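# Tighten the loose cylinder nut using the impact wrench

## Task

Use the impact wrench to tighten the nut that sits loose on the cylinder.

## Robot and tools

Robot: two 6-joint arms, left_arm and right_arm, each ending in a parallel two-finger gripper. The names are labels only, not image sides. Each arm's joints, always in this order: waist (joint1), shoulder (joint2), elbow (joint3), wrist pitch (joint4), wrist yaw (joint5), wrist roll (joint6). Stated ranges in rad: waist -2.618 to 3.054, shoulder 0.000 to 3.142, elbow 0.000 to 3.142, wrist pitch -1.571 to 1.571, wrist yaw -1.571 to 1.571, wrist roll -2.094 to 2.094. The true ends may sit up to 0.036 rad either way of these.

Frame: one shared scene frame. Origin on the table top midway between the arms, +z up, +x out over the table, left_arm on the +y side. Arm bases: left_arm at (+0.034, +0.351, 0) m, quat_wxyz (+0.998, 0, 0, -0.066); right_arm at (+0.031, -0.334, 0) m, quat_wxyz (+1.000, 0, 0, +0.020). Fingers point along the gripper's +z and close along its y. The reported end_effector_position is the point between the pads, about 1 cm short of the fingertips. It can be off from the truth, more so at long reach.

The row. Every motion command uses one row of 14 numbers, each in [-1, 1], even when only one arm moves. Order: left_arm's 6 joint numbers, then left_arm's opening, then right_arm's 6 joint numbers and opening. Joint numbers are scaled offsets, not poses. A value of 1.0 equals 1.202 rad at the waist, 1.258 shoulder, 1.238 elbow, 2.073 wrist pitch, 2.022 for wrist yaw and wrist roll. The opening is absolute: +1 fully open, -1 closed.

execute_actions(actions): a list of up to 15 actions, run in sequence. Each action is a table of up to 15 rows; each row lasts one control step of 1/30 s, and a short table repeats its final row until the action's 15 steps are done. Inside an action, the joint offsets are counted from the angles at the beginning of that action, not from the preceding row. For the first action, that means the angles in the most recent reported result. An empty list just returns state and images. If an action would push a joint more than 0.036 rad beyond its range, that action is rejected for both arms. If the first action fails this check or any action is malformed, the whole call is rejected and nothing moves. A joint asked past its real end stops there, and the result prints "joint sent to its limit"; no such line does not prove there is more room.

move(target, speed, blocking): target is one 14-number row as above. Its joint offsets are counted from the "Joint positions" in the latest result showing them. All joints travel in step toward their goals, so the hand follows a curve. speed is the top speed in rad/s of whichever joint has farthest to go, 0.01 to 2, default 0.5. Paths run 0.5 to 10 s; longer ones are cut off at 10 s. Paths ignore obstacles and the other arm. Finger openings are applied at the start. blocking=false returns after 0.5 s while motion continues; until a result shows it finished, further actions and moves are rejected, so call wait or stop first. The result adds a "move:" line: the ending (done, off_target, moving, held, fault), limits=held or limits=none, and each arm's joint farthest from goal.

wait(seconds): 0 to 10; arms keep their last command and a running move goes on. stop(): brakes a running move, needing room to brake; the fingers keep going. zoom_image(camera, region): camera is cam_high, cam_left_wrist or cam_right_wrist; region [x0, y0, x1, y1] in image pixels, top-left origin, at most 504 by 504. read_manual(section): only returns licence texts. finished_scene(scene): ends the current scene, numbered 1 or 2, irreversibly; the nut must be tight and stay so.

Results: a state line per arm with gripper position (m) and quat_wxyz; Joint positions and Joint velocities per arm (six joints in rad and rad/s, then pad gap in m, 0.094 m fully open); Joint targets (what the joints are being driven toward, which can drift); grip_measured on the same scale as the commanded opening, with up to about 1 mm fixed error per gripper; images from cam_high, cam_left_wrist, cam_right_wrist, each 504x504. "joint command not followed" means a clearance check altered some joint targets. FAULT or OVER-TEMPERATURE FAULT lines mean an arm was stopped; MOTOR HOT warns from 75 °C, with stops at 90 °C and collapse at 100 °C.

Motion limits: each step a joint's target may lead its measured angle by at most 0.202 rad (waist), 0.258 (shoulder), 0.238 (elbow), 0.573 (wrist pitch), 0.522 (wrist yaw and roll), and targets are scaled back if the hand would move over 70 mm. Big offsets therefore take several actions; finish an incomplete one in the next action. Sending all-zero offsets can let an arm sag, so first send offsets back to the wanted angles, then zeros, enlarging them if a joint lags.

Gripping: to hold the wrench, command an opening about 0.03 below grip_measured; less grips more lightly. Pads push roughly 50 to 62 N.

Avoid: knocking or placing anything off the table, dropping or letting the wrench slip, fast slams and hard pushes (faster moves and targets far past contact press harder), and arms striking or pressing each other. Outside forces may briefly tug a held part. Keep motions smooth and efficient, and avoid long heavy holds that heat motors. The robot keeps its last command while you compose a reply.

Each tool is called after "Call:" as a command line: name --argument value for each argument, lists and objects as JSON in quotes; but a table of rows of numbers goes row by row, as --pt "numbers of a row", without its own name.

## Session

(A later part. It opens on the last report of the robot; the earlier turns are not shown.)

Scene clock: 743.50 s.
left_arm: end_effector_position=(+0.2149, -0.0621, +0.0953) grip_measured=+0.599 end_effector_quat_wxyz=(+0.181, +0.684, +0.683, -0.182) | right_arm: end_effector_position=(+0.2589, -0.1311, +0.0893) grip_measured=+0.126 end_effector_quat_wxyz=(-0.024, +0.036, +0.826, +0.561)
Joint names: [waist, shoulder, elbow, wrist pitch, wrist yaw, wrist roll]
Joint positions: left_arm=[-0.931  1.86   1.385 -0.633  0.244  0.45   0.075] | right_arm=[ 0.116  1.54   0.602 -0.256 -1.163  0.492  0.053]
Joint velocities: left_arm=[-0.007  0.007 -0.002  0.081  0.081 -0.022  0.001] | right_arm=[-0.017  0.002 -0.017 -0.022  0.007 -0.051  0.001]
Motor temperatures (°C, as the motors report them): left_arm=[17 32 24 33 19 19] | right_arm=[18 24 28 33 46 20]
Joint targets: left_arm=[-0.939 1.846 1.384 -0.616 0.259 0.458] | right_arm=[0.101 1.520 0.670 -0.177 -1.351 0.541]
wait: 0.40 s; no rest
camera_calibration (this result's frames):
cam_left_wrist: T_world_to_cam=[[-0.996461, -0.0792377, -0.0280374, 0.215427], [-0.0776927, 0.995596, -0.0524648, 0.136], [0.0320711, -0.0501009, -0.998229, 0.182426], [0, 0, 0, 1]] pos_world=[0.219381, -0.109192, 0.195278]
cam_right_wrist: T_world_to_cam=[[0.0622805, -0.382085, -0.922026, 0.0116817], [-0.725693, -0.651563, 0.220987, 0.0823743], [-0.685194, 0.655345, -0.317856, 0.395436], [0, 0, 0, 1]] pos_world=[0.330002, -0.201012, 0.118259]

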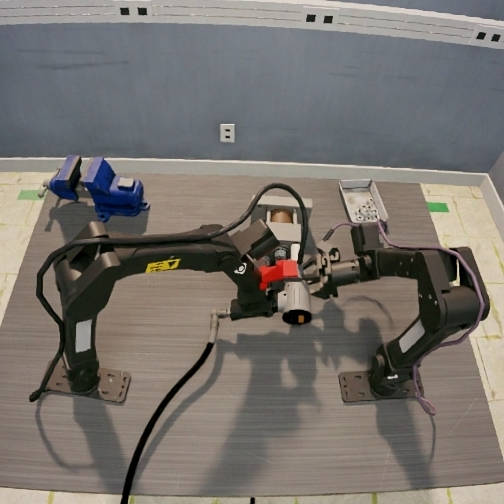

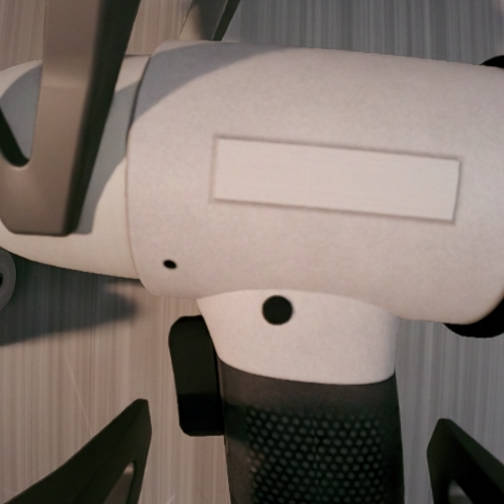

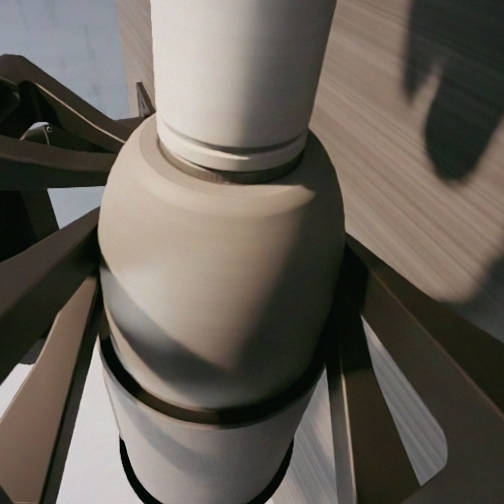

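Call:
execute_actions --actions '[[[0,-0.1,0,0,0,0,0.6,-0.012,-0.016,0.055,0.038,-0.093,0.024,0.03]],[[0.05,-0.1,-0.12,-0.035,0.01,0,-1,-0.012,-0.016,0.055,0.038,-0.093,0.024,0.03]],[[0,-0.012,0,0.005,0,0,-1,-0.012,-0.016,0.055,0.038,-0.093,0.024,0.03]]]'

Scene clock: 750.23 s.
left_arm: end_effector_position=(+0.2082, -0.0027, +0.1229) grip_measured=-0.996 end_effector_quat_wxyz=(+0.183, +0.664, +0.703, -0.176) | right_arm: end_effector_position=(+0.2589, -0.1311, +0.0893) grip_measured=+0.126 end_effector_quat_wxyz=(-0.024, +0.036, +0.826, +0.561)
Joint names: [waist, shoulder, elbow, wrist pitch, wrist yaw, wrist roll]
Joint positions: left_arm=[-0.872  1.631  1.228 -0.711  0.245  0.45   0.   ] | right_arm=[ 0.116  1.54   0.602 -0.256 -1.163  0.492  0.053]
Joint velocities: left_arm=[ 0.007  0.017  0.007  0.007  0.037  0.037 -0.002] | right_arm=[-0.007 -0.022  0.002 -0.022  0.037 -0.037 -0.   ]
Motor temperatures (°C, as the motors report them): left_arm=[17 33 24 32 19 19] | right_arm=[18 24 28 33 46 20]
Joint targets: left_arm=[-0.872 1.616 1.228 -0.701 0.247 0.450] | right_arm=[0.101 1.520 0.670 -0.177 -1.351 0.541]
camera_calibration (this result's frames):
cam_left_wrist: T_world_to_cam=[[-0.990274, -0.136824, -0.0252302, 0.212435], [-0.135523, 0.989632, -0.0475676, 0.0892347], [0.031477, -0.0436857, -0.998549, 0.213341], [0, 0, 0, 1]] pos_world=[0.215747, -0.0499233, 0.222636]
cam_right_wrist: T_world_to_cam=[[0.0622805, -0.382085, -0.922026, 0.0116817], [-0.725693, -0.651563, 0.220987, 0.0823743], [-0.685194, 0.655345, -0.317856, 0.395436], [0, 0, 0, 1]] pos_world=[0.330002, -0.201012, 0.118259]

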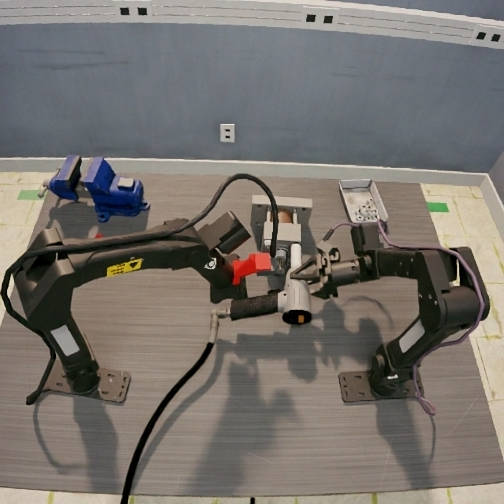

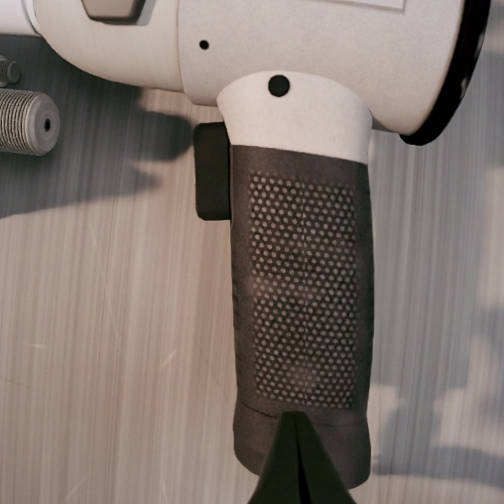

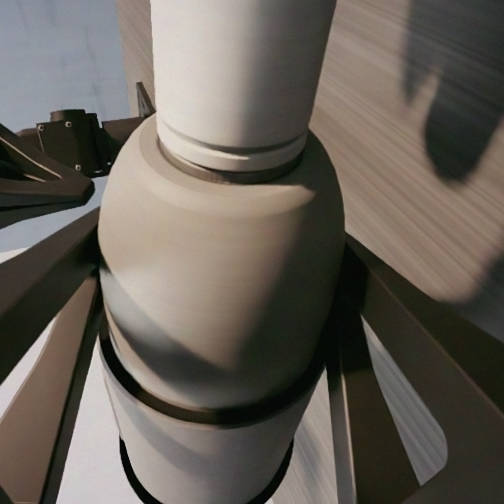

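Call:
execute_actions --actions '[[[0,0.025,0,0.005,0,0,-1,-0.012,-0.016,0.055,0.038,-0.093,0.024,0.118]],[[0,0.025,0,0.005,0,0,-1,-0.012,-0.016,0.055,0.038,-0.093,0.024,0.118]],[[0,0.025,0,0.005,0,0,-1,-0.012,-0.02,0.055,0.038,-0.1,0.024,0.118]],[[0,0.025,0,0.005,0,0,-1,-0.012,-0.02,0.055,0.038,-0.1,0.024,0.118]]]'

Scene clock: 754.63 s.
left_arm: end_effector_position=(+0.2078, -0.0060, +0.0854) grip_measured=-0.996 end_effector_quat_wxyz=(+0.141, +0.666, +0.712, -0.171) | right_arm: end_effector_position=(+0.2592, -0.1333, +0.0839) grip_measured=+0.131 end_effector_quat_wxyz=(-0.006, +0.016, +0.835, +0.549)
Joint names: [waist, shoulder, elbow, wrist pitch, wrist yaw, wrist roll]
Joint positions: left_arm=[-0.872  1.738  1.228 -0.691  0.257  0.45   0.   ] | right_arm=[ 0.116  1.54   0.602 -0.27  -1.133  0.428  0.053]
Joint velocities: left_arm=[ 0.002 -0.012  0.007  0.037  0.037  0.037 -0.001] | right_arm=[-0.022  0.012 -0.017  0.007  0.007 -0.007 -0.001]
Motor temperatures (°C, as the motors report them): left_arm=[17 32 24 32 19 19] | right_arm=[18 24 28 33 46 20]
Joint targets: left_arm=[-0.872 1.752 1.228 -0.688 0.247 0.450] | right_arm=[0.101 1.515 0.670 -0.184 -1.348 0.506]
camera_calibration (this result's frames):
cam_left_wrist: T_world_to_cam=[[-0.99104, -0.131837, 0.0214193, 0.206838], [-0.131243, 0.99098, 0.0270941, 0.0833908], [-0.0247981, 0.0240402, -0.999403, 0.187929], [0, 0, 0, 1]] pos_world=[0.220589, -0.0598876, 0.181127]
cam_right_wrist: T_world_to_cam=[[0.113783, -0.408769, -0.905517, -0.0123938], [-0.727497, -0.654999, 0.204266, 0.0837431], [-0.676611, 0.635519, -0.371906, 0.395066], [0, 0, 0, 1]] pos_world=[0.329639, -0.201286, 0.118599]

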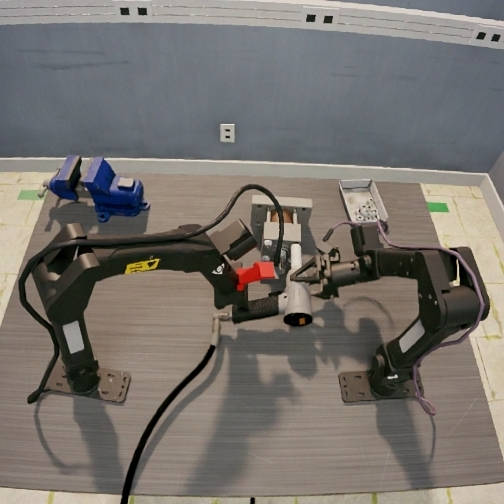

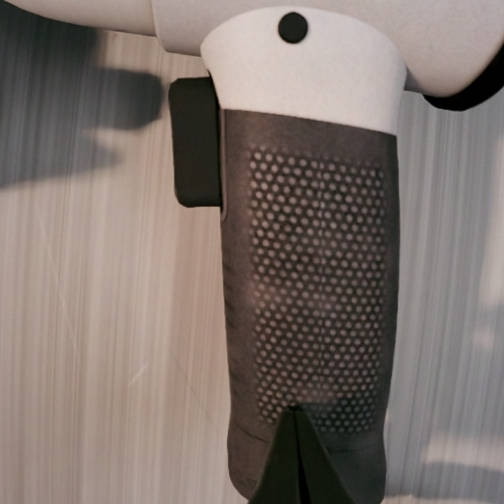

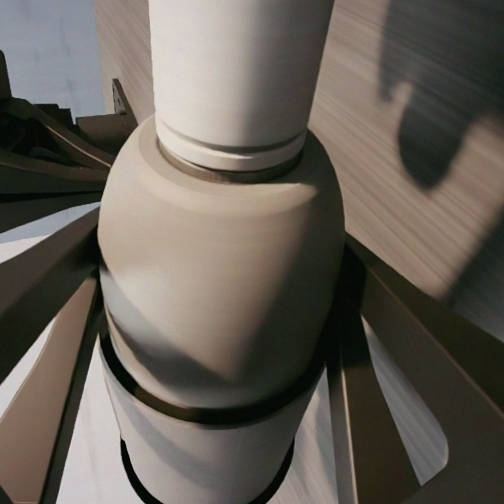

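Sagging instead; stiffen right's support and press on.

Call:
execute_actions --actions '[[[0,0.03,0,0.0,0,0,-1,-0.012,-0.02,0.055,0.044,-0.135,0.075,0.125]],[[0,0.035,0,0.0,0,0,-1,-0.012,-0.02,0.055,0.044,-0.125,0.06,0.125]],[[0,0.035,0,0.0,0,0,-1,-0.012,-0.02,0.055,0.044,-0.125,0.06,0.125]]]'

Scene clock: 759.47 s.
left_arm: end_effector_position=(+0.2098, -0.0066, +0.0633) grip_measured=-0.996 end_effector_quat_wxyz=(+0.121, +0.666, +0.718, -0.162) | right_arm: end_effector_position=(+0.2610, -0.1344, +0.0814) grip_measured=+0.138 end_effector_quat_wxyz=(-0.016, +0.039, +0.839, +0.542)
Joint names: [waist, shoulder, elbow, wrist pitch, wrist yaw, wrist roll]
Joint positions: left_arm=[-0.872  1.8    1.228 -0.673  0.249  0.45   0.   ] | right_arm=[ 0.116  1.54   0.602 -0.266 -1.114  0.48   0.053]
Joint velocities: left_arm=[ 0.002 -0.007 -0.002  0.022 -0.037 -0.022 -0.001] | right_arm=[ 0.002 -0.002 -0.007 -0.022 -0.051 -0.007  0.   ]
Motor temperatures (°C, as the motors report them): left_arm=[17 32 23 31 19 19] | right_arm=[18 24 28 33 47 20]
Joint targets: left_arm=[-0.872 1.828 1.228 -0.680 0.249 0.450] | right_arm=[0.101 1.515 0.670 -0.175 -1.374 0.600]
camera_calibration (this result's frames):
cam_left_wrist: T_world_to_cam=[[-0.990216, -0.135644, 0.0327517, 0.208335], [-0.133125, 0.988647, 0.0696803, 0.0825722], [-0.0418316, 0.0646385, -0.997032, 0.169567], [0, 0, 0, 1]] pos_world=[0.224382, -0.0643358, 0.156486]
cam_right_wrist: T_world_to_cam=[[0.064842, -0.425427, -0.902667, -0.00507097], [-0.735992, -0.631244, 0.244636, 0.0869277], [-0.673878, 0.648493, -0.354042, 0.395626], [0, 0, 0, 1]] pos_world=[0.330911, -0.203845, 0.114225]

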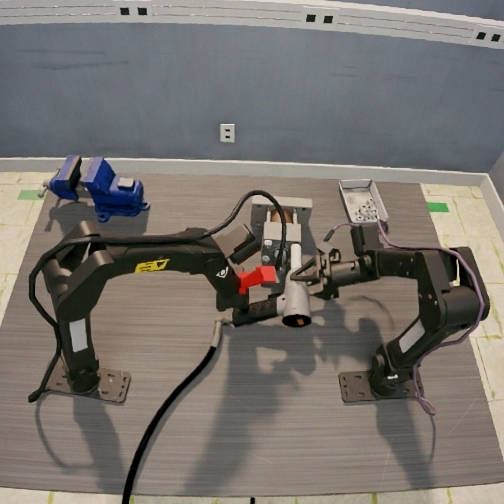

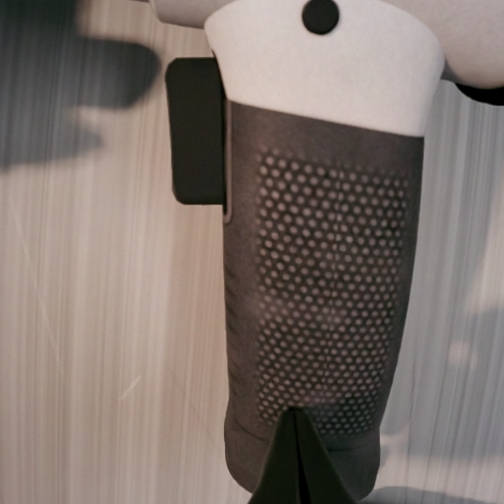

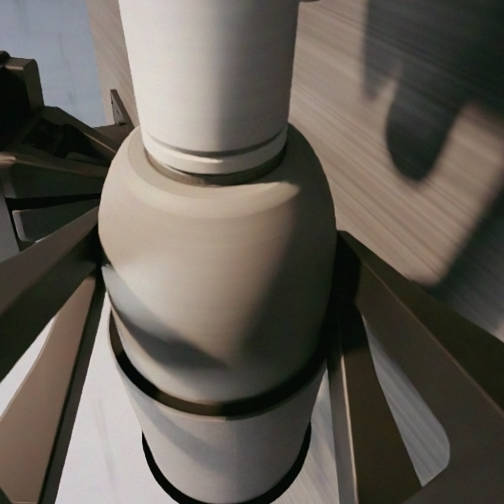

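Call:
execute_actions --actions '[]'

Scene clock: 768.83 s.
left_arm: end_effector_position=(+0.2098, -0.0066, +0.0633) grip_measured=-0.996 end_effector_quat_wxyz=(+0.121, +0.666, +0.718, -0.162) | right_arm: end_effector_position=(+0.2610, -0.1344, +0.0814) grip_measured=+0.138 end_effector_quat_wxyz=(-0.016, +0.039, +0.839, +0.542)
Joint names: [waist, shoulder, elbow, wrist pitch, wrist yaw, wrist roll]
Joint positions: left_arm=[-0.872  1.8    1.228 -0.673  0.249  0.45   0.   ] | right_arm=[ 0.116  1.54   0.602 -0.266 -1.114  0.48   0.053]
Joint velocities: left_arm=[-0.022 -0.017 -0.002  0.037  0.007  0.051  0.001] | right_arm=[ 0.002  0.007 -0.012  0.081  0.007 -0.007 -0.   ]
Motor temperatures (°C, as the motors report them): left_arm=[17 31 23 30 19 19] | right_arm=[18 24 28 33 50 21]
Joint targets: left_arm=[-0.872 1.828 1.228 -0.680 0.249 0.450] | right_arm=[0.101 1.515 0.670 -0.175 -1.374 0.600]
camera_calibration (this result's frames):
cam_left_wrist: T_world_to_cam=[[-0.990216, -0.135644, 0.0327517, 0.208335], [-0.133125, 0.988647, 0.0696803, 0.0825722], [-0.0418316, 0.0646385, -0.997032, 0.169567], [0, 0, 0, 1]] pos_world=[0.224382, -0.0643358, 0.156486]
cam_right_wrist: T_world_to_cam=[[0.064842, -0.425427, -0.902667, -0.00507097], [-0.735992, -0.631244, 0.244636, 0.0869277], [-0.673878, 0.648493, -0.354042, 0.395626], [0, 0, 0, 1]] pos_world=[0.330911, -0.203845, 0.114225]

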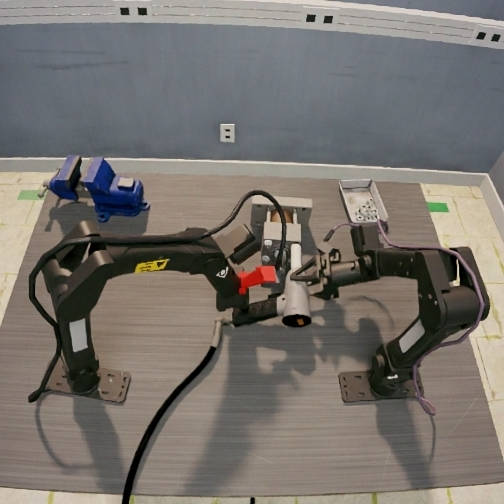

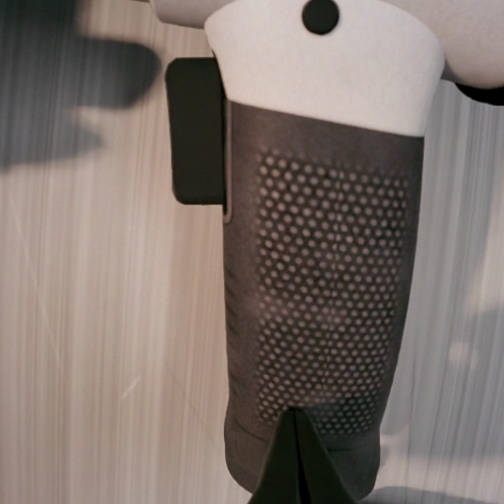

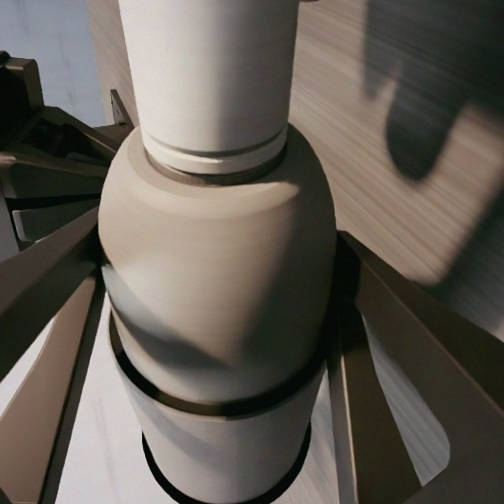

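Call:
execute_actions --actions '[[[0,-0.005,0,0,0,0,-1,-0.012,-0.016,0.055,0.043,-0.125,0.035,0.08]],[[0,-0.01,0,0,0,0,-1,-0.012,-0.016,0.055,0.04,-0.115,0.03,0.03]]]'

Call:
zoom_image --camera "cam_high" --region '[190,190,370,370]'

Scene clock: 773.10 s.
left_arm: end_effector_position=(+0.2100, -0.0068, +0.0641) grip_measured=-0.996 end_effector_quat_wxyz=(+0.123, +0.666, +0.717, -0.162) | right_arm: end_effector_position=(+0.2609, -0.1345, +0.0811) grip_measured=+0.135 end_effector_quat_wxyz=(-0.013, +0.035, +0.840, +0.542)
Joint names: [waist, shoulder, elbow, wrist pitch, wrist yaw, wrist roll]
Joint positions: left_arm=[-0.872  1.798  1.228 -0.672  0.248  0.45   0.   ] | right_arm=[ 0.116  1.54   0.602 -0.268 -1.113  0.469  0.053]
Joint velocities: left_arm=[-0.002 -0.017 -0.012 -0.007 -0.022 -0.051 -0.001] | right_arm=[ 0.012  0.002  0.012  0.037  0.037 -0.022 -0.   ]
Motor temperatures (°C, as the motors report them): left_arm=[17 31 23 30 19 19] | right_arm=[18 24 28 33 51 21]
Joint targets: left_arm=[-0.872 1.785 1.228 -0.673 0.248 0.450] | right_arm=[0.101 1.520 0.670 -0.184 -1.347 0.533]
camera_calibration (this result's frames):
cam_left_wrist: T_world_to_cam=[[-0.990255, -0.1357, 0.0313125, 0.208558], [-0.133365, 0.988772, 0.0674111, 0.0828793], [-0.0401086, 0.0625782, -0.997234, 0.170093], [0, 0, 0, 1]] pos_world=[0.224401, -0.0642916, 0.157505]
cam_right_wrist: T_world_to_cam=[[0.0744915, -0.426463, -0.901432, -0.0080944], [-0.73548, -0.633942, 0.239137, 0.0867721], [-0.673439, 0.645172, -0.360879, 0.395514], [0, 0, 0, 1]] pos_world=[0.330777, -0.203618, 0.114686]

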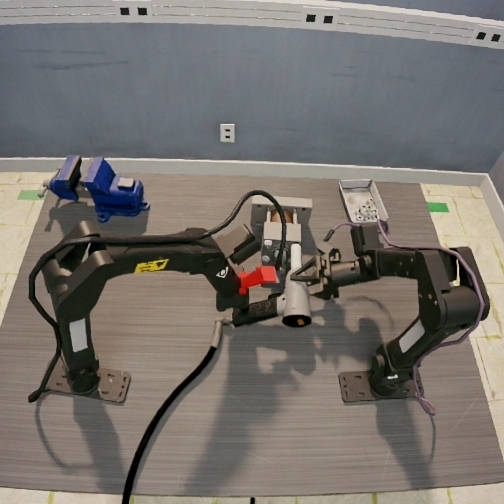

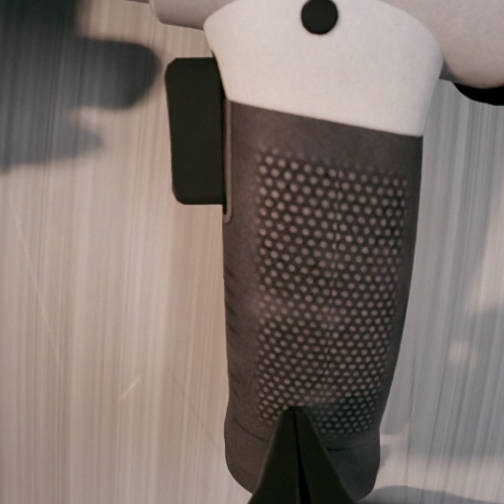

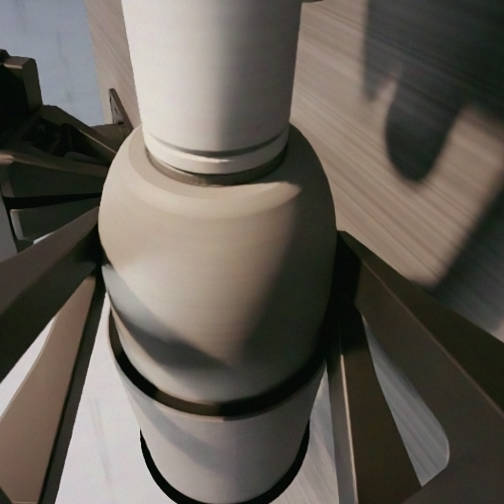

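Region (190, 190, 370, 370) of cam_high's 504x504 image, scaled by 2.800, with more detail than that image has.

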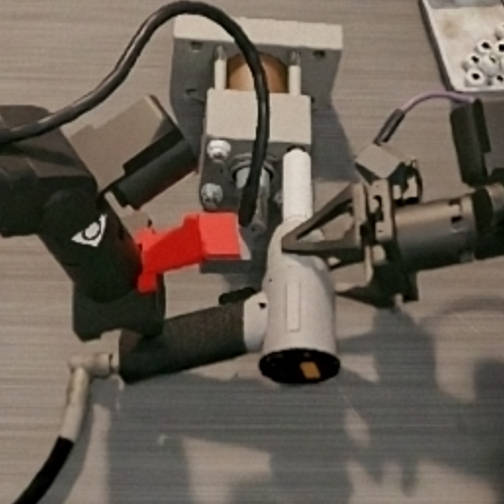

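Call:
execute_actions --actions '[[[0,-0.06,0,0,0,0,-1,-0.012,-0.016,0.055,0.042,-0.125,0.04,0.03]],[[0,-0.05,0,0,0,0,-1,-0.012,-0.016,0.055,0.042,-0.125,0.04,0.03]]]'

Scene clock: 777.10 s.
left_arm: end_effector_position=(+0.2114, -0.0072, +0.1030) grip_measured=-0.996 end_effector_quat_wxyz=(+0.169, +0.665, +0.708, -0.171) | right_arm: end_effector_position=(+0.2605, -0.1335, +0.0879) grip_measured=+0.133 end_effector_quat_wxyz=(-0.034, +0.059, +0.827, +0.558)
Joint names: [waist, shoulder, elbow, wrist pitch, wrist yaw, wrist roll]
Joint positions: left_arm=[-0.872  1.69   1.226 -0.682  0.243  0.45   0.   ] | right_arm=[ 0.107  1.54   0.602 -0.261 -1.156  0.535  0.053]
Joint velocities: left_arm=[ 0.017 -0.007  0.002  0.007 -0.007  0.022 -0.001] | right_arm=[-0.012  0.002  0.017 -0.007 -0.007  0.081 -0.001]
Motor temperatures (°C, as the motors report them): left_arm=[17 31 23 30 19 19] | right_arm=[18 24 28 33 51 21]
Joint targets: left_arm=[-0.872 1.674 1.226 -0.677 0.246 0.450] | right_arm=[0.096 1.520 0.670 -0.178 -1.392 0.586]
camera_calibration (this result's frames):
cam_left_wrist: T_world_to_cam=[[-0.990467, -0.137088, -0.0135008, 0.213373], [-0.136842, 0.990434, -0.0177234, 0.0904138], [0.0158013, -0.015707, -0.999752, 0.19681], [0, 0, 0, 1]] pos_world=[0.220601, -0.0572068, 0.201244]
cam_right_wrist: T_world_to_cam=[[0.0117596, -0.38972, -0.920858, 0.0214294], [-0.732545, -0.630196, 0.257353, 0.0836341], [-0.680617, 0.671544, -0.292898, 0.396458], [0, 0, 0, 1]] pos_world=[0.33085, -0.205181, 0.114332]

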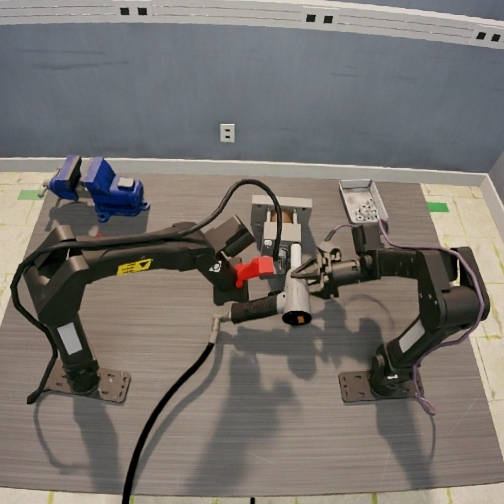

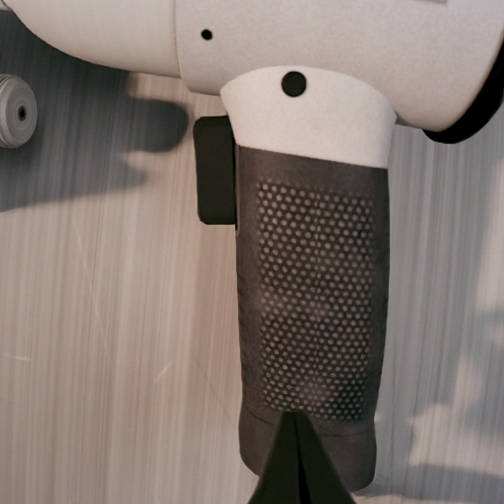

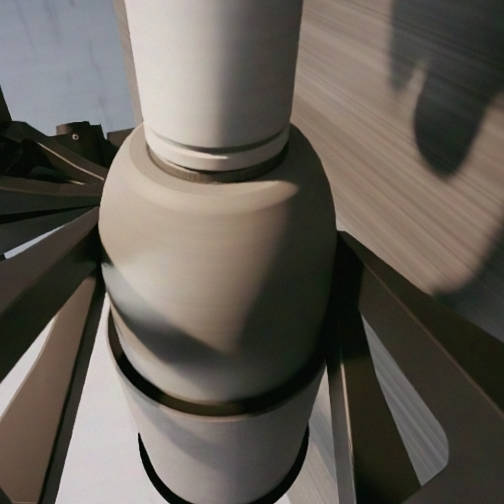

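Call:
execute_actions --actions '[[[0.05,0,0,0.15,-0.03,-0.2,-1,-0.005,-0.016,0.055,0.04,-0.1,0.025,0.03]],[[0.05,0,-0.08,0.17,-0.03,-0.2,-1,-0.005,-0.016,0.055,0.04,-0.095,0.025,0.03]],[[0,0,-0.12,0.17,-0.03,-0.2,-1,-0.005,-0.016,0.055,0.04,-0.095,0.025,0.03]],[[0,0,-0.12,0.17,0,-0.2,-1,-0.005,-0.016,0.055,0.04,-0.095,0.025,0.03]],[[0,0,-0.1,0.12,0,0,-1,-0.005,-0.016,0.055,0.04,-0.095,0.025,0.03]]]'

Scene clock: 783.37 s.
left_arm: end_effector_position=(+0.3264, -0.0272, +0.1325) grip_measured=-0.996 end_effector_quat_wxyz=(+0.306, -0.061, +0.791, -0.526) | right_arm: end_effector_position=(+0.2607, -0.1337, +0.0875) grip_measured=+0.133 end_effector_quat_wxyz=(-0.034, +0.060, +0.828, +0.557)
Joint names: [waist, shoulder, elbow, wrist pitch, wrist yaw, wrist roll]
Joint positions: left_arm=[-0.751  1.737  0.691  0.784  0.081 -1.1    0.   ] | right_arm=[ 0.107  1.54   0.602 -0.261 -1.153  0.535  0.053]
Joint velocities: left_arm=[ 0.002  0.022  0.017 -0.022 -0.007 -0.022 -0.001] | right_arm=[-0.007  0.007 -0.002  0.051 -0.066 -0.066  0.001]
Motor temperatures (°C, as the motors report them): left_arm=[17 32 23 30 19 19] | right_arm=[18 24 28 32 50 20]
Joint targets: left_arm=[-0.751 1.730 0.692 0.812 0.081 -1.098] | right_arm=[0.101 1.520 0.670 -0.178 -1.345 0.586]
camera_calibration (this result's frames):
cam_left_wrist: T_world_to_cam=[[-0.143915, -0.464795, 0.873644, -0.07786], [-0.980677, -0.0512334, -0.188804, 0.39624], [0.132515, -0.883935, -0.448441, 0.089458], [0, 0, 0, 1]] pos_world=[0.365524, 0.0631868, 0.18295]
cam_right_wrist: T_world_to_cam=[[0.0116846, -0.391943, -0.919915, 0.020649], [-0.733347, -0.628761, 0.258577, 0.0840985], [-0.679754, 0.671596, -0.294777, 0.396558], [0, 0, 0, 1]] pos_world=[0.330994, -0.205356, 0.114145]

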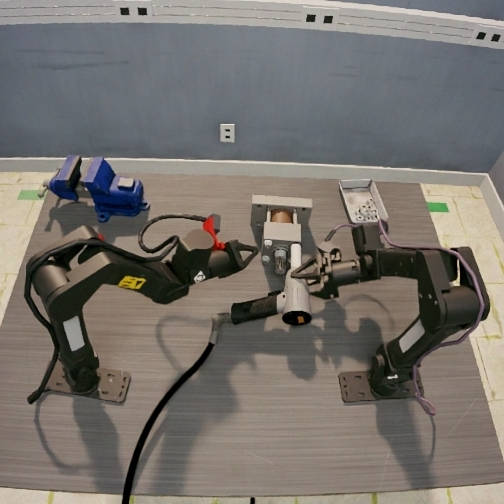

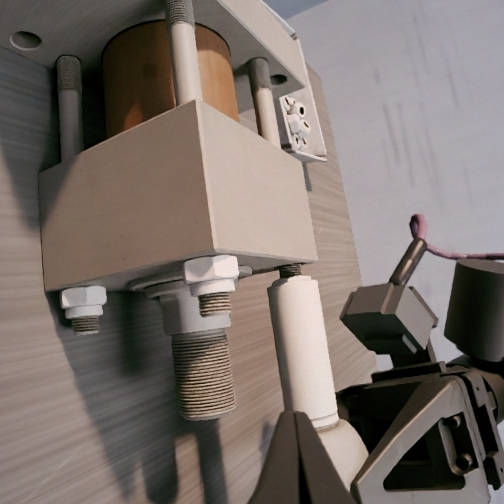

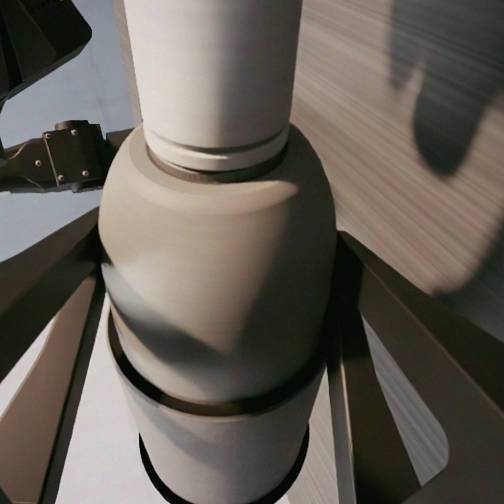

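Call:
zoom_image --camera "cam_high" --region '[200,190,350,340]'

Region (200, 190, 350, 340) of cam_high's 504x504 image, scaled by 3.360, with more detail than that image has.

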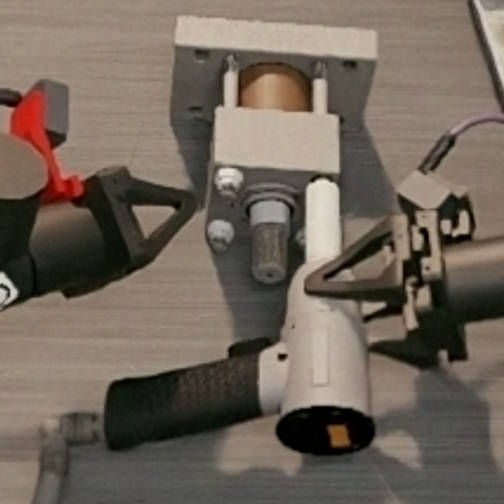

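Call:
execute_actions --actions '[[[0,-0.02,0.12,-0.1,0,0.1,-1,-0.005,-0.016,0.055,0.04,-0.095,0.025,0.03]],[[0,-0.01,0.14,-0.16,0.03,0.2,-1,-0.005,-0.016,0.055,0.04,-0.095,0.025,0.03]],[[-0.03,0,0.14,-0.16,0.03,0.2,-1,-0.005,-0.016,0.055,0.04,-0.095,0.025,0.03]],[[-0.06,0,0.14,-0.16,0.03,0.2,0.6,-0.005,-0.016,0.055,0.04,-0.095,0.025,0.03]],[[-0.06,0.03,0.08,-0.1,0,0.1,0.6,-0.005,-0.016,0.055,0.04,-0.095,0.025,0.03]]]'

Scene clock: 791.87 s.
left_arm: end_effector_position=(+0.2156, -0.0621, +0.1142) grip_measured=+0.599 end_effector_quat_wxyz=(+0.215, +0.666, +0.688, -0.191) | right_arm: end_effector_position=(+0.2607, -0.1337, +0.0875) grip_measured=+0.133 end_effector_quat_wxyz=(-0.034, +0.060, +0.828, +0.557)
Joint names: [waist, shoulder, elbow, wrist pitch, wrist yaw, wrist roll]
Joint positions: left_arm=[-0.935  1.79   1.338 -0.578  0.232  0.407  0.075] | right_arm=[ 0.107  1.54   0.602 -0.261 -1.153  0.535  0.053]
Joint velocities: left_arm=[-0.012 -0.002  0.017 -0.051  0.007  0.066  0.   ] | right_arm=[ 0.002 -0.002  0.007 -0.066  0.022 -0.022 -0.   ]
Motor temperatures (°C, as the motors report them): left_arm=[17 32 23 32 19 19] | right_arm=[18 24 28 32 49 20]
Joint targets: left_arm=[-0.931 1.787 1.372 -0.585 0.237 0.422] | right_arm=[0.101 1.520 0.670 -0.178 -1.345 0.586]
camera_calibration (this result's frames):
cam_left_wrist: T_world_to_cam=[[-0.991658, -0.120267, -0.0463595, 0.215135], [-0.114093, 0.986389, -0.118408, 0.151887], [0.0599692, -0.112131, -0.991882, 0.190706], [0, 0, 0, 1]] pos_world=[0.219233, -0.102561, 0.217116]
cam_right_wrist: T_world_to_cam=[[0.0116846, -0.391943, -0.919915, 0.020649], [-0.733347, -0.628761, 0.258577, 0.0840985], [-0.679754, 0.671596, -0.294777, 0.396558], [0, 0, 0, 1]] pos_world=[0.330994, -0.205356, 0.114145]

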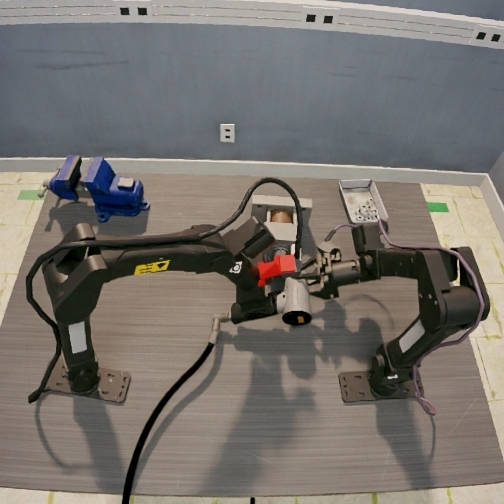

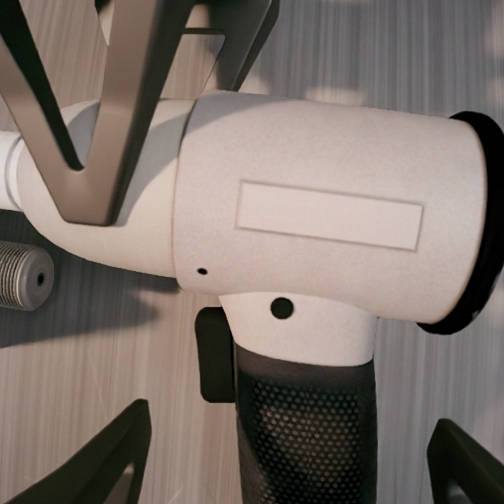

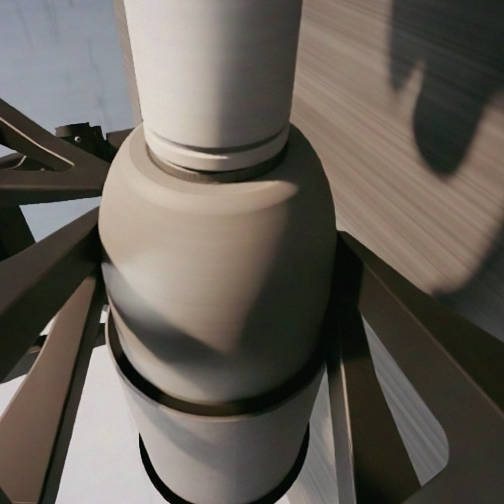

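Call:
execute_actions --actions '[[[-0.008,0.05,0.04,0.0,0,0.01,0.6,-0.005,-0.016,0.055,0.04,-0.095,0.025,0.03]],[[-0.008,0.045,0.03,0.015,0,0.01,0.6,-0.005,-0.016,0.055,0.04,-0.095,0.025,0.03]]]'

Scene clock: 796.30 s.
left_arm: end_effector_position=(+0.2202, -0.0683, +0.0635) grip_measured=+0.599 end_effector_quat_wxyz=(+0.171, +0.679, +0.693, -0.172) | right_arm: end_effector_position=(+0.2607, -0.1337, +0.0875) grip_measured=+0.133 end_effector_quat_wxyz=(-0.034, +0.060, +0.828, +0.557)
Joint names: [waist, shoulder, elbow, wrist pitch, wrist yaw, wrist roll]
Joint positions: left_arm=[-0.935  1.937  1.371 -0.566  0.226  0.431  0.075] | right_arm=[ 0.107  1.54   0.602 -0.261 -1.153  0.535  0.053]
Joint velocities: left_arm=[-0.012 -0.022  0.012  0.081  0.007  0.007 -0.001] | right_arm=[ 0.007 -0.007 -0.002 -0.007 -0.007  0.007  0.   ]
Motor temperatures (°C, as the motors report them): left_arm=[17 32 24 31 19 19] | right_arm=[18 24 28 32 49 20]
Joint targets: left_arm=[-0.944 1.923 1.397 -0.553 0.229 0.440] | right_arm=[0.101 1.520 0.670 -0.178 -1.345 0.586]
camera_calibration (this result's frames):
cam_left_wrist: T_world_to_cam=[[-0.994754, -0.0993012, -0.0245743, 0.217355], [-0.0987312, 0.994839, -0.0234179, 0.143691], [0.0267729, -0.0208688, -0.999424, 0.153475], [0, 0, 0, 1]] pos_world=[0.226293, -0.118163, 0.162093]
cam_right_wrist: T_world_to_cam=[[0.0116846, -0.391943, -0.919915, 0.020649], [-0.733347, -0.628761, 0.258577, 0.0840985], [-0.679754, 0.671596, -0.294777, 0.396558], [0, 0, 0, 1]] pos_world=[0.330994, -0.205356, 0.114145]

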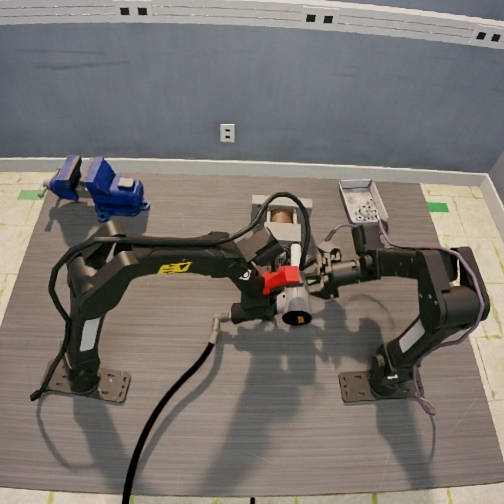

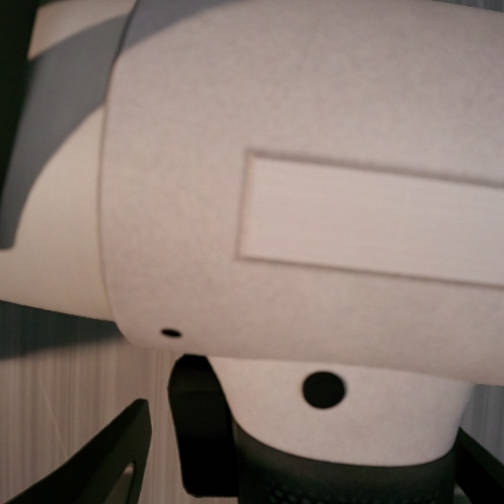

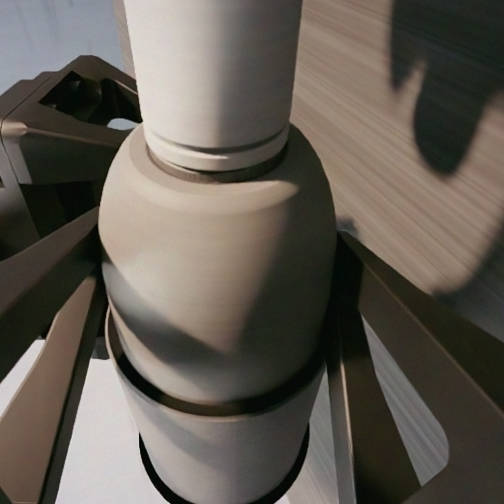

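Call:
execute_actions --actions '[[[-0.026,-0.012,0.02,0.006,0,0,0.6,-0.005,-0.016,0.055,0.04,-0.095,0.025,0.03]],[[-0.005,-0.012,0.02,0.006,0,0,0.4,-0.005,-0.016,0.055,0.04,-0.095,0.025,0.03]]]'

Scene clock: 799.80 s.
left_arm: end_effector_position=(+0.2134, -0.0728, +0.0635) grip_measured=+0.402 end_effector_quat_wxyz=(+0.175, +0.686, +0.686, -0.166) | right_arm: end_effector_position=(+0.2607, -0.1337, +0.0876) grip_measured=+0.133 end_effector_quat_wxyz=(-0.034, +0.060, +0.828, +0.557)
Joint names: [waist, shoulder, elbow, wrist pitch, wrist yaw, wrist roll]
Joint positions: left_arm=[-0.96   1.937  1.371 -0.56   0.205  0.432  0.066] | right_arm=[ 0.107  1.54   0.602 -0.261 -1.154  0.535  0.053]
Joint velocities: left_arm=[ 0.012 -0.002  0.002 -0.007  0.022 -0.066  0.001] | right_arm=[-0.012 -0.007 -0.007 -0.007 -0.037  0.007 -0.001]
Motor temperatures (°C, as the motors report them): left_arm=[17 32 24 31 19 19] | right_arm=[18 24 28 32 49 20]
Joint targets: left_arm=[-0.967 1.922 1.396 -0.554 0.222 0.432] | right_arm=[0.101 1.520 0.670 -0.178 -1.345 0.586]
camera_calibration (this result's frames):
cam_left_wrist: T_world_to_cam=[[-0.995634, -0.0821776, -0.0442704, 0.212818], [-0.0812761, 0.996453, -0.0217947, 0.143757], [0.0459045, -0.0181014, -0.998782, 0.149571], [0, 0, 0, 1]] pos_world=[0.216706, -0.123051, 0.161943]
cam_right_wrist: T_world_to_cam=[[0.0116906, -0.391618, -0.920054, 0.0207659], [-0.733246, -0.628953, 0.258395, 0.0840433], [-0.679863, 0.671605, -0.294505, 0.396547], [0, 0, 0, 1]] pos_world=[0.330979, -0.205331, 0.114174]

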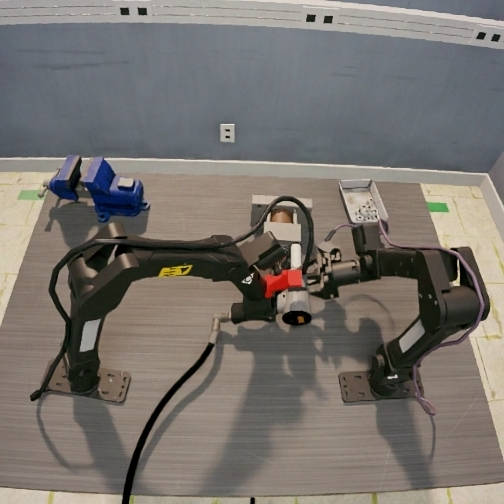

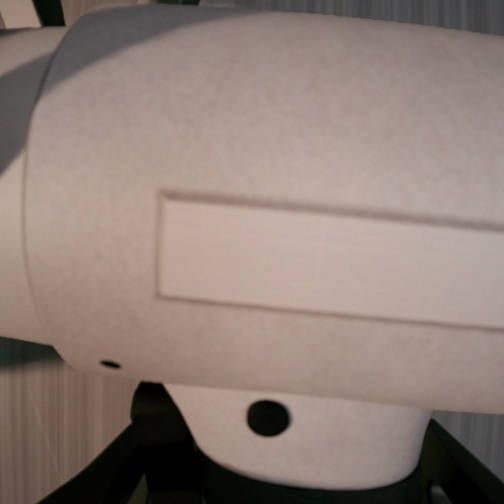

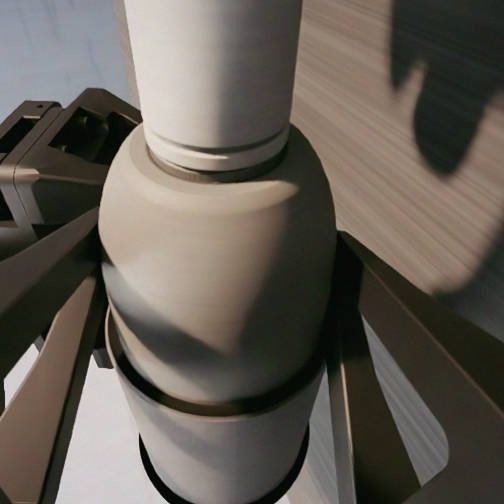

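Squeeze.

Call:
execute_actions --actions '[[[0,-0.012,0.02,0.003,0,0,0.3,-0.005,-0.016,0.055,0.04,-0.095,0.025,0.03]],[[0,-0.012,0.02,0.003,0,0,0.24,-0.005,-0.016,0.055,0.04,-0.095,0.025,0.03]],[[0,-0.012,0.02,0.003,0,0,0.2,-0.005,-0.016,0.055,0.04,-0.095,0.025,0.03]]]'

Scene clock: 804.03 s.
left_arm: end_effector_position=(+0.2133, -0.0723, +0.0632) grip_measured=+0.205 end_effector_quat_wxyz=(+0.174, +0.686, +0.687, -0.164) | right_arm: end_effector_position=(+0.2610, -0.1335, +0.0877) grip_measured=+0.133 end_effector_quat_wxyz=(-0.034, +0.060, +0.828, +0.556)
Joint names: [waist, shoulder, elbow, wrist pitch, wrist yaw, wrist roll]
Joint positions: left_arm=[-0.961  1.937  1.371 -0.562  0.202  0.429  0.057] | right_arm=[ 0.108  1.54   0.603 -0.261 -1.152  0.538  0.053]
Joint velocities: left_arm=[-0.022 -0.007 -0.007 -0.007 -0.007 -0.007 -0.002] | right_arm=[ 0.012  0.012  0.007 -0.022  0.051 -0.007  0.   ]
Motor temperatures (°C, as the motors report them): left_arm=[17 33 24 31 19 19] | right_arm=[18 24 28 32 49 20]
Joint targets: left_arm=[-0.960 1.922 1.396 -0.554 0.200 0.430] | right_arm=[0.102 1.520 0.672 -0.179 -1.344 0.588]
camera_calibration (this result's frames):
cam_left_wrist: T_world_to_cam=[[-0.995376, -0.0849437, -0.0448397, 0.212599], [-0.0841683, 0.996272, -0.0189088, 0.143731], [0.0462787, -0.0150473, -0.998815, 0.149424], [0, 0, 0, 1]] pos_world=[0.216799, -0.122888, 0.161497]
cam_right_wrist: T_world_to_cam=[[0.00999015, -0.392789, -0.919574, 0.0211538], [-0.733359, -0.628038, 0.260295, 0.0843027], [-0.679768, 0.671777, -0.29433, 0.396675], [0, 0, 0, 1]] pos_world=[0.33126, -0.205223, 0.114262]

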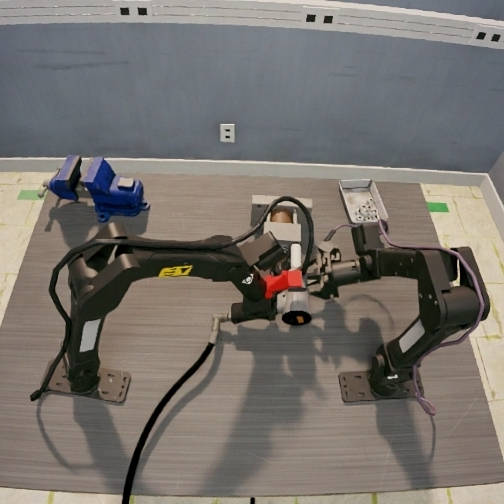

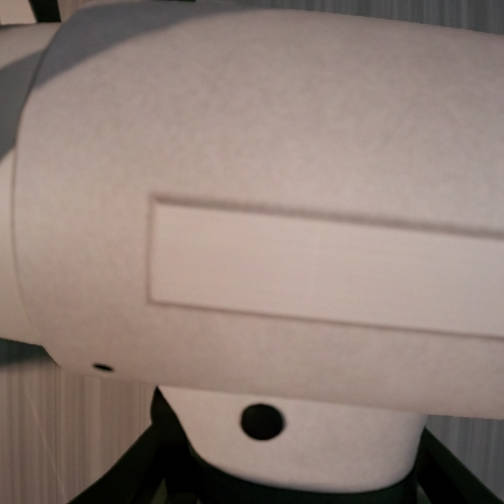

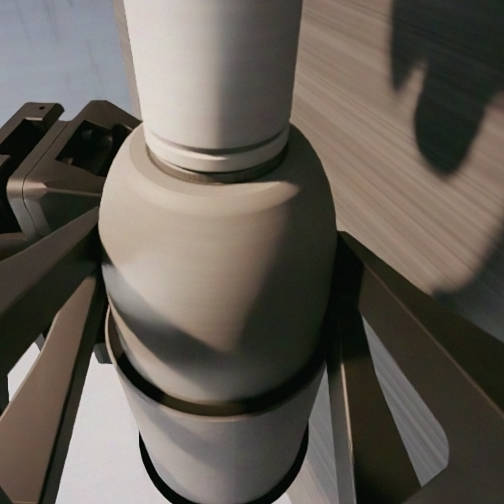

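Call:
execute_actions --actions '[[[0,-0.012,0.02,0.003,0,0,0.14,-0.005,-0.016,0.055,0.04,-0.095,0.025,0.03]],[[0,-0.012,0.02,0.003,0,0,0.06,-0.005,-0.016,0.055,0.04,-0.095,0.025,0.03]]]'

Call:
zoom_image --camera "cam_high" --region '[250,210,340,300]'

Scene clock: 811.47 s.
left_arm: end_effector_position=(+0.2152, -0.0680, +0.0592) grip_measured=+0.069 end_effector_quat_wxyz=(+0.169, +0.680, +0.697, -0.153) | right_arm: end_effector_position=(+0.2615, -0.1323, +0.0919) grip_measured=+0.126 end_effector_quat_wxyz=(-0.050, +0.076, +0.824, +0.559)
Joint names: [waist, shoulder, elbow, wrist pitch, wrist yaw, wrist roll]
Joint positions: left_arm=[-0.962  1.941  1.371 -0.576  0.179  0.413  0.05 ] | right_arm=[ 0.109  1.54   0.619 -0.284 -1.162  0.575  0.053]
Joint velocities: left_arm=[ 0.012 -0.027  0.002 -0.066  0.007 -0.066  0.001] | right_arm=[-0.007  0.002  0.022  0.022  0.007  0.022 -0.001]
Motor temperatures (°C, as the motors report them): left_arm=[17 33 24 30 19 19] | right_arm=[18 24 28 32 48 20]
Joint targets: left_arm=[-0.962 1.926 1.396 -0.569 0.183 0.423] | right_arm=[0.103 1.520 0.681 -0.196 -1.359 0.616]
camera_calibration (this result's frames):
cam_left_wrist: T_world_to_cam=[[-0.993046, -0.106413, -0.0503594, 0.213021], [-0.106837, 0.99426, 0.00580129, 0.142765], [0.049453, 0.0111412, -0.998714, 0.146551], [0, 0, 0, 1]] pos_world=[0.219545, -0.12091, 0.156262]
cam_right_wrist: T_world_to_cam=[[-0.0325063, -0.384714, -0.922463, 0.0379777], [-0.72705, -0.624206, 0.285946, 0.0808413], [-0.685814, 0.679972, -0.259416, 0.396908], [0, 0, 0, 1]] pos_world=[0.332216, -0.204814, 0.114881]

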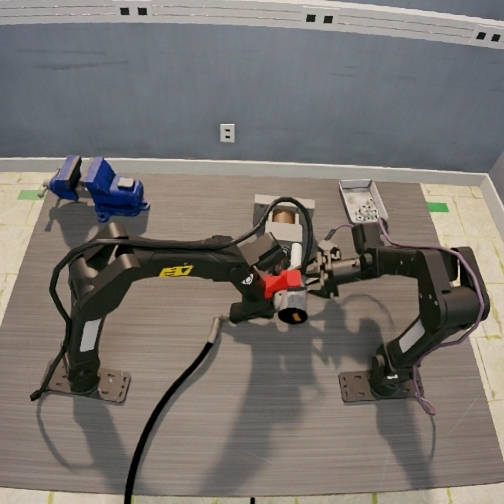

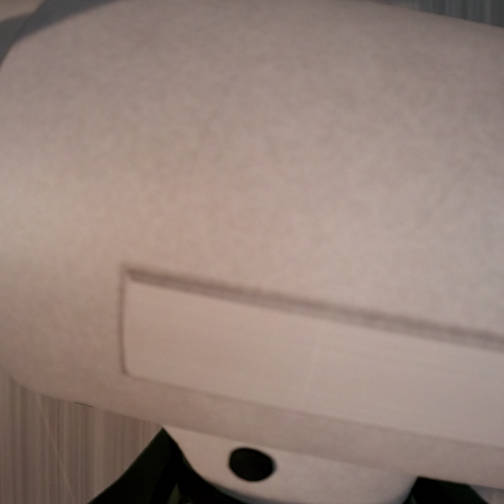

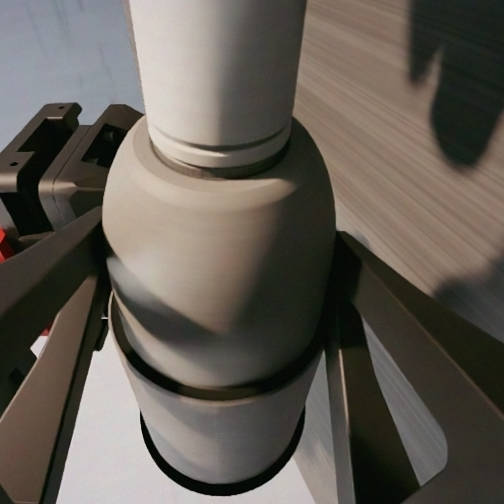

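Region (250, 210, 340, 300) of cam_high's 504x504 image, scaled by 5.600, with more detail than that image has.

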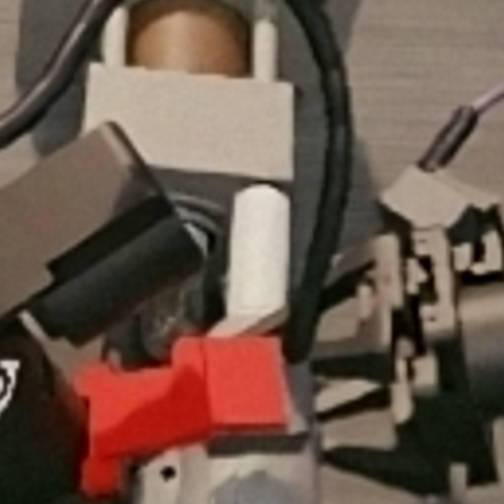

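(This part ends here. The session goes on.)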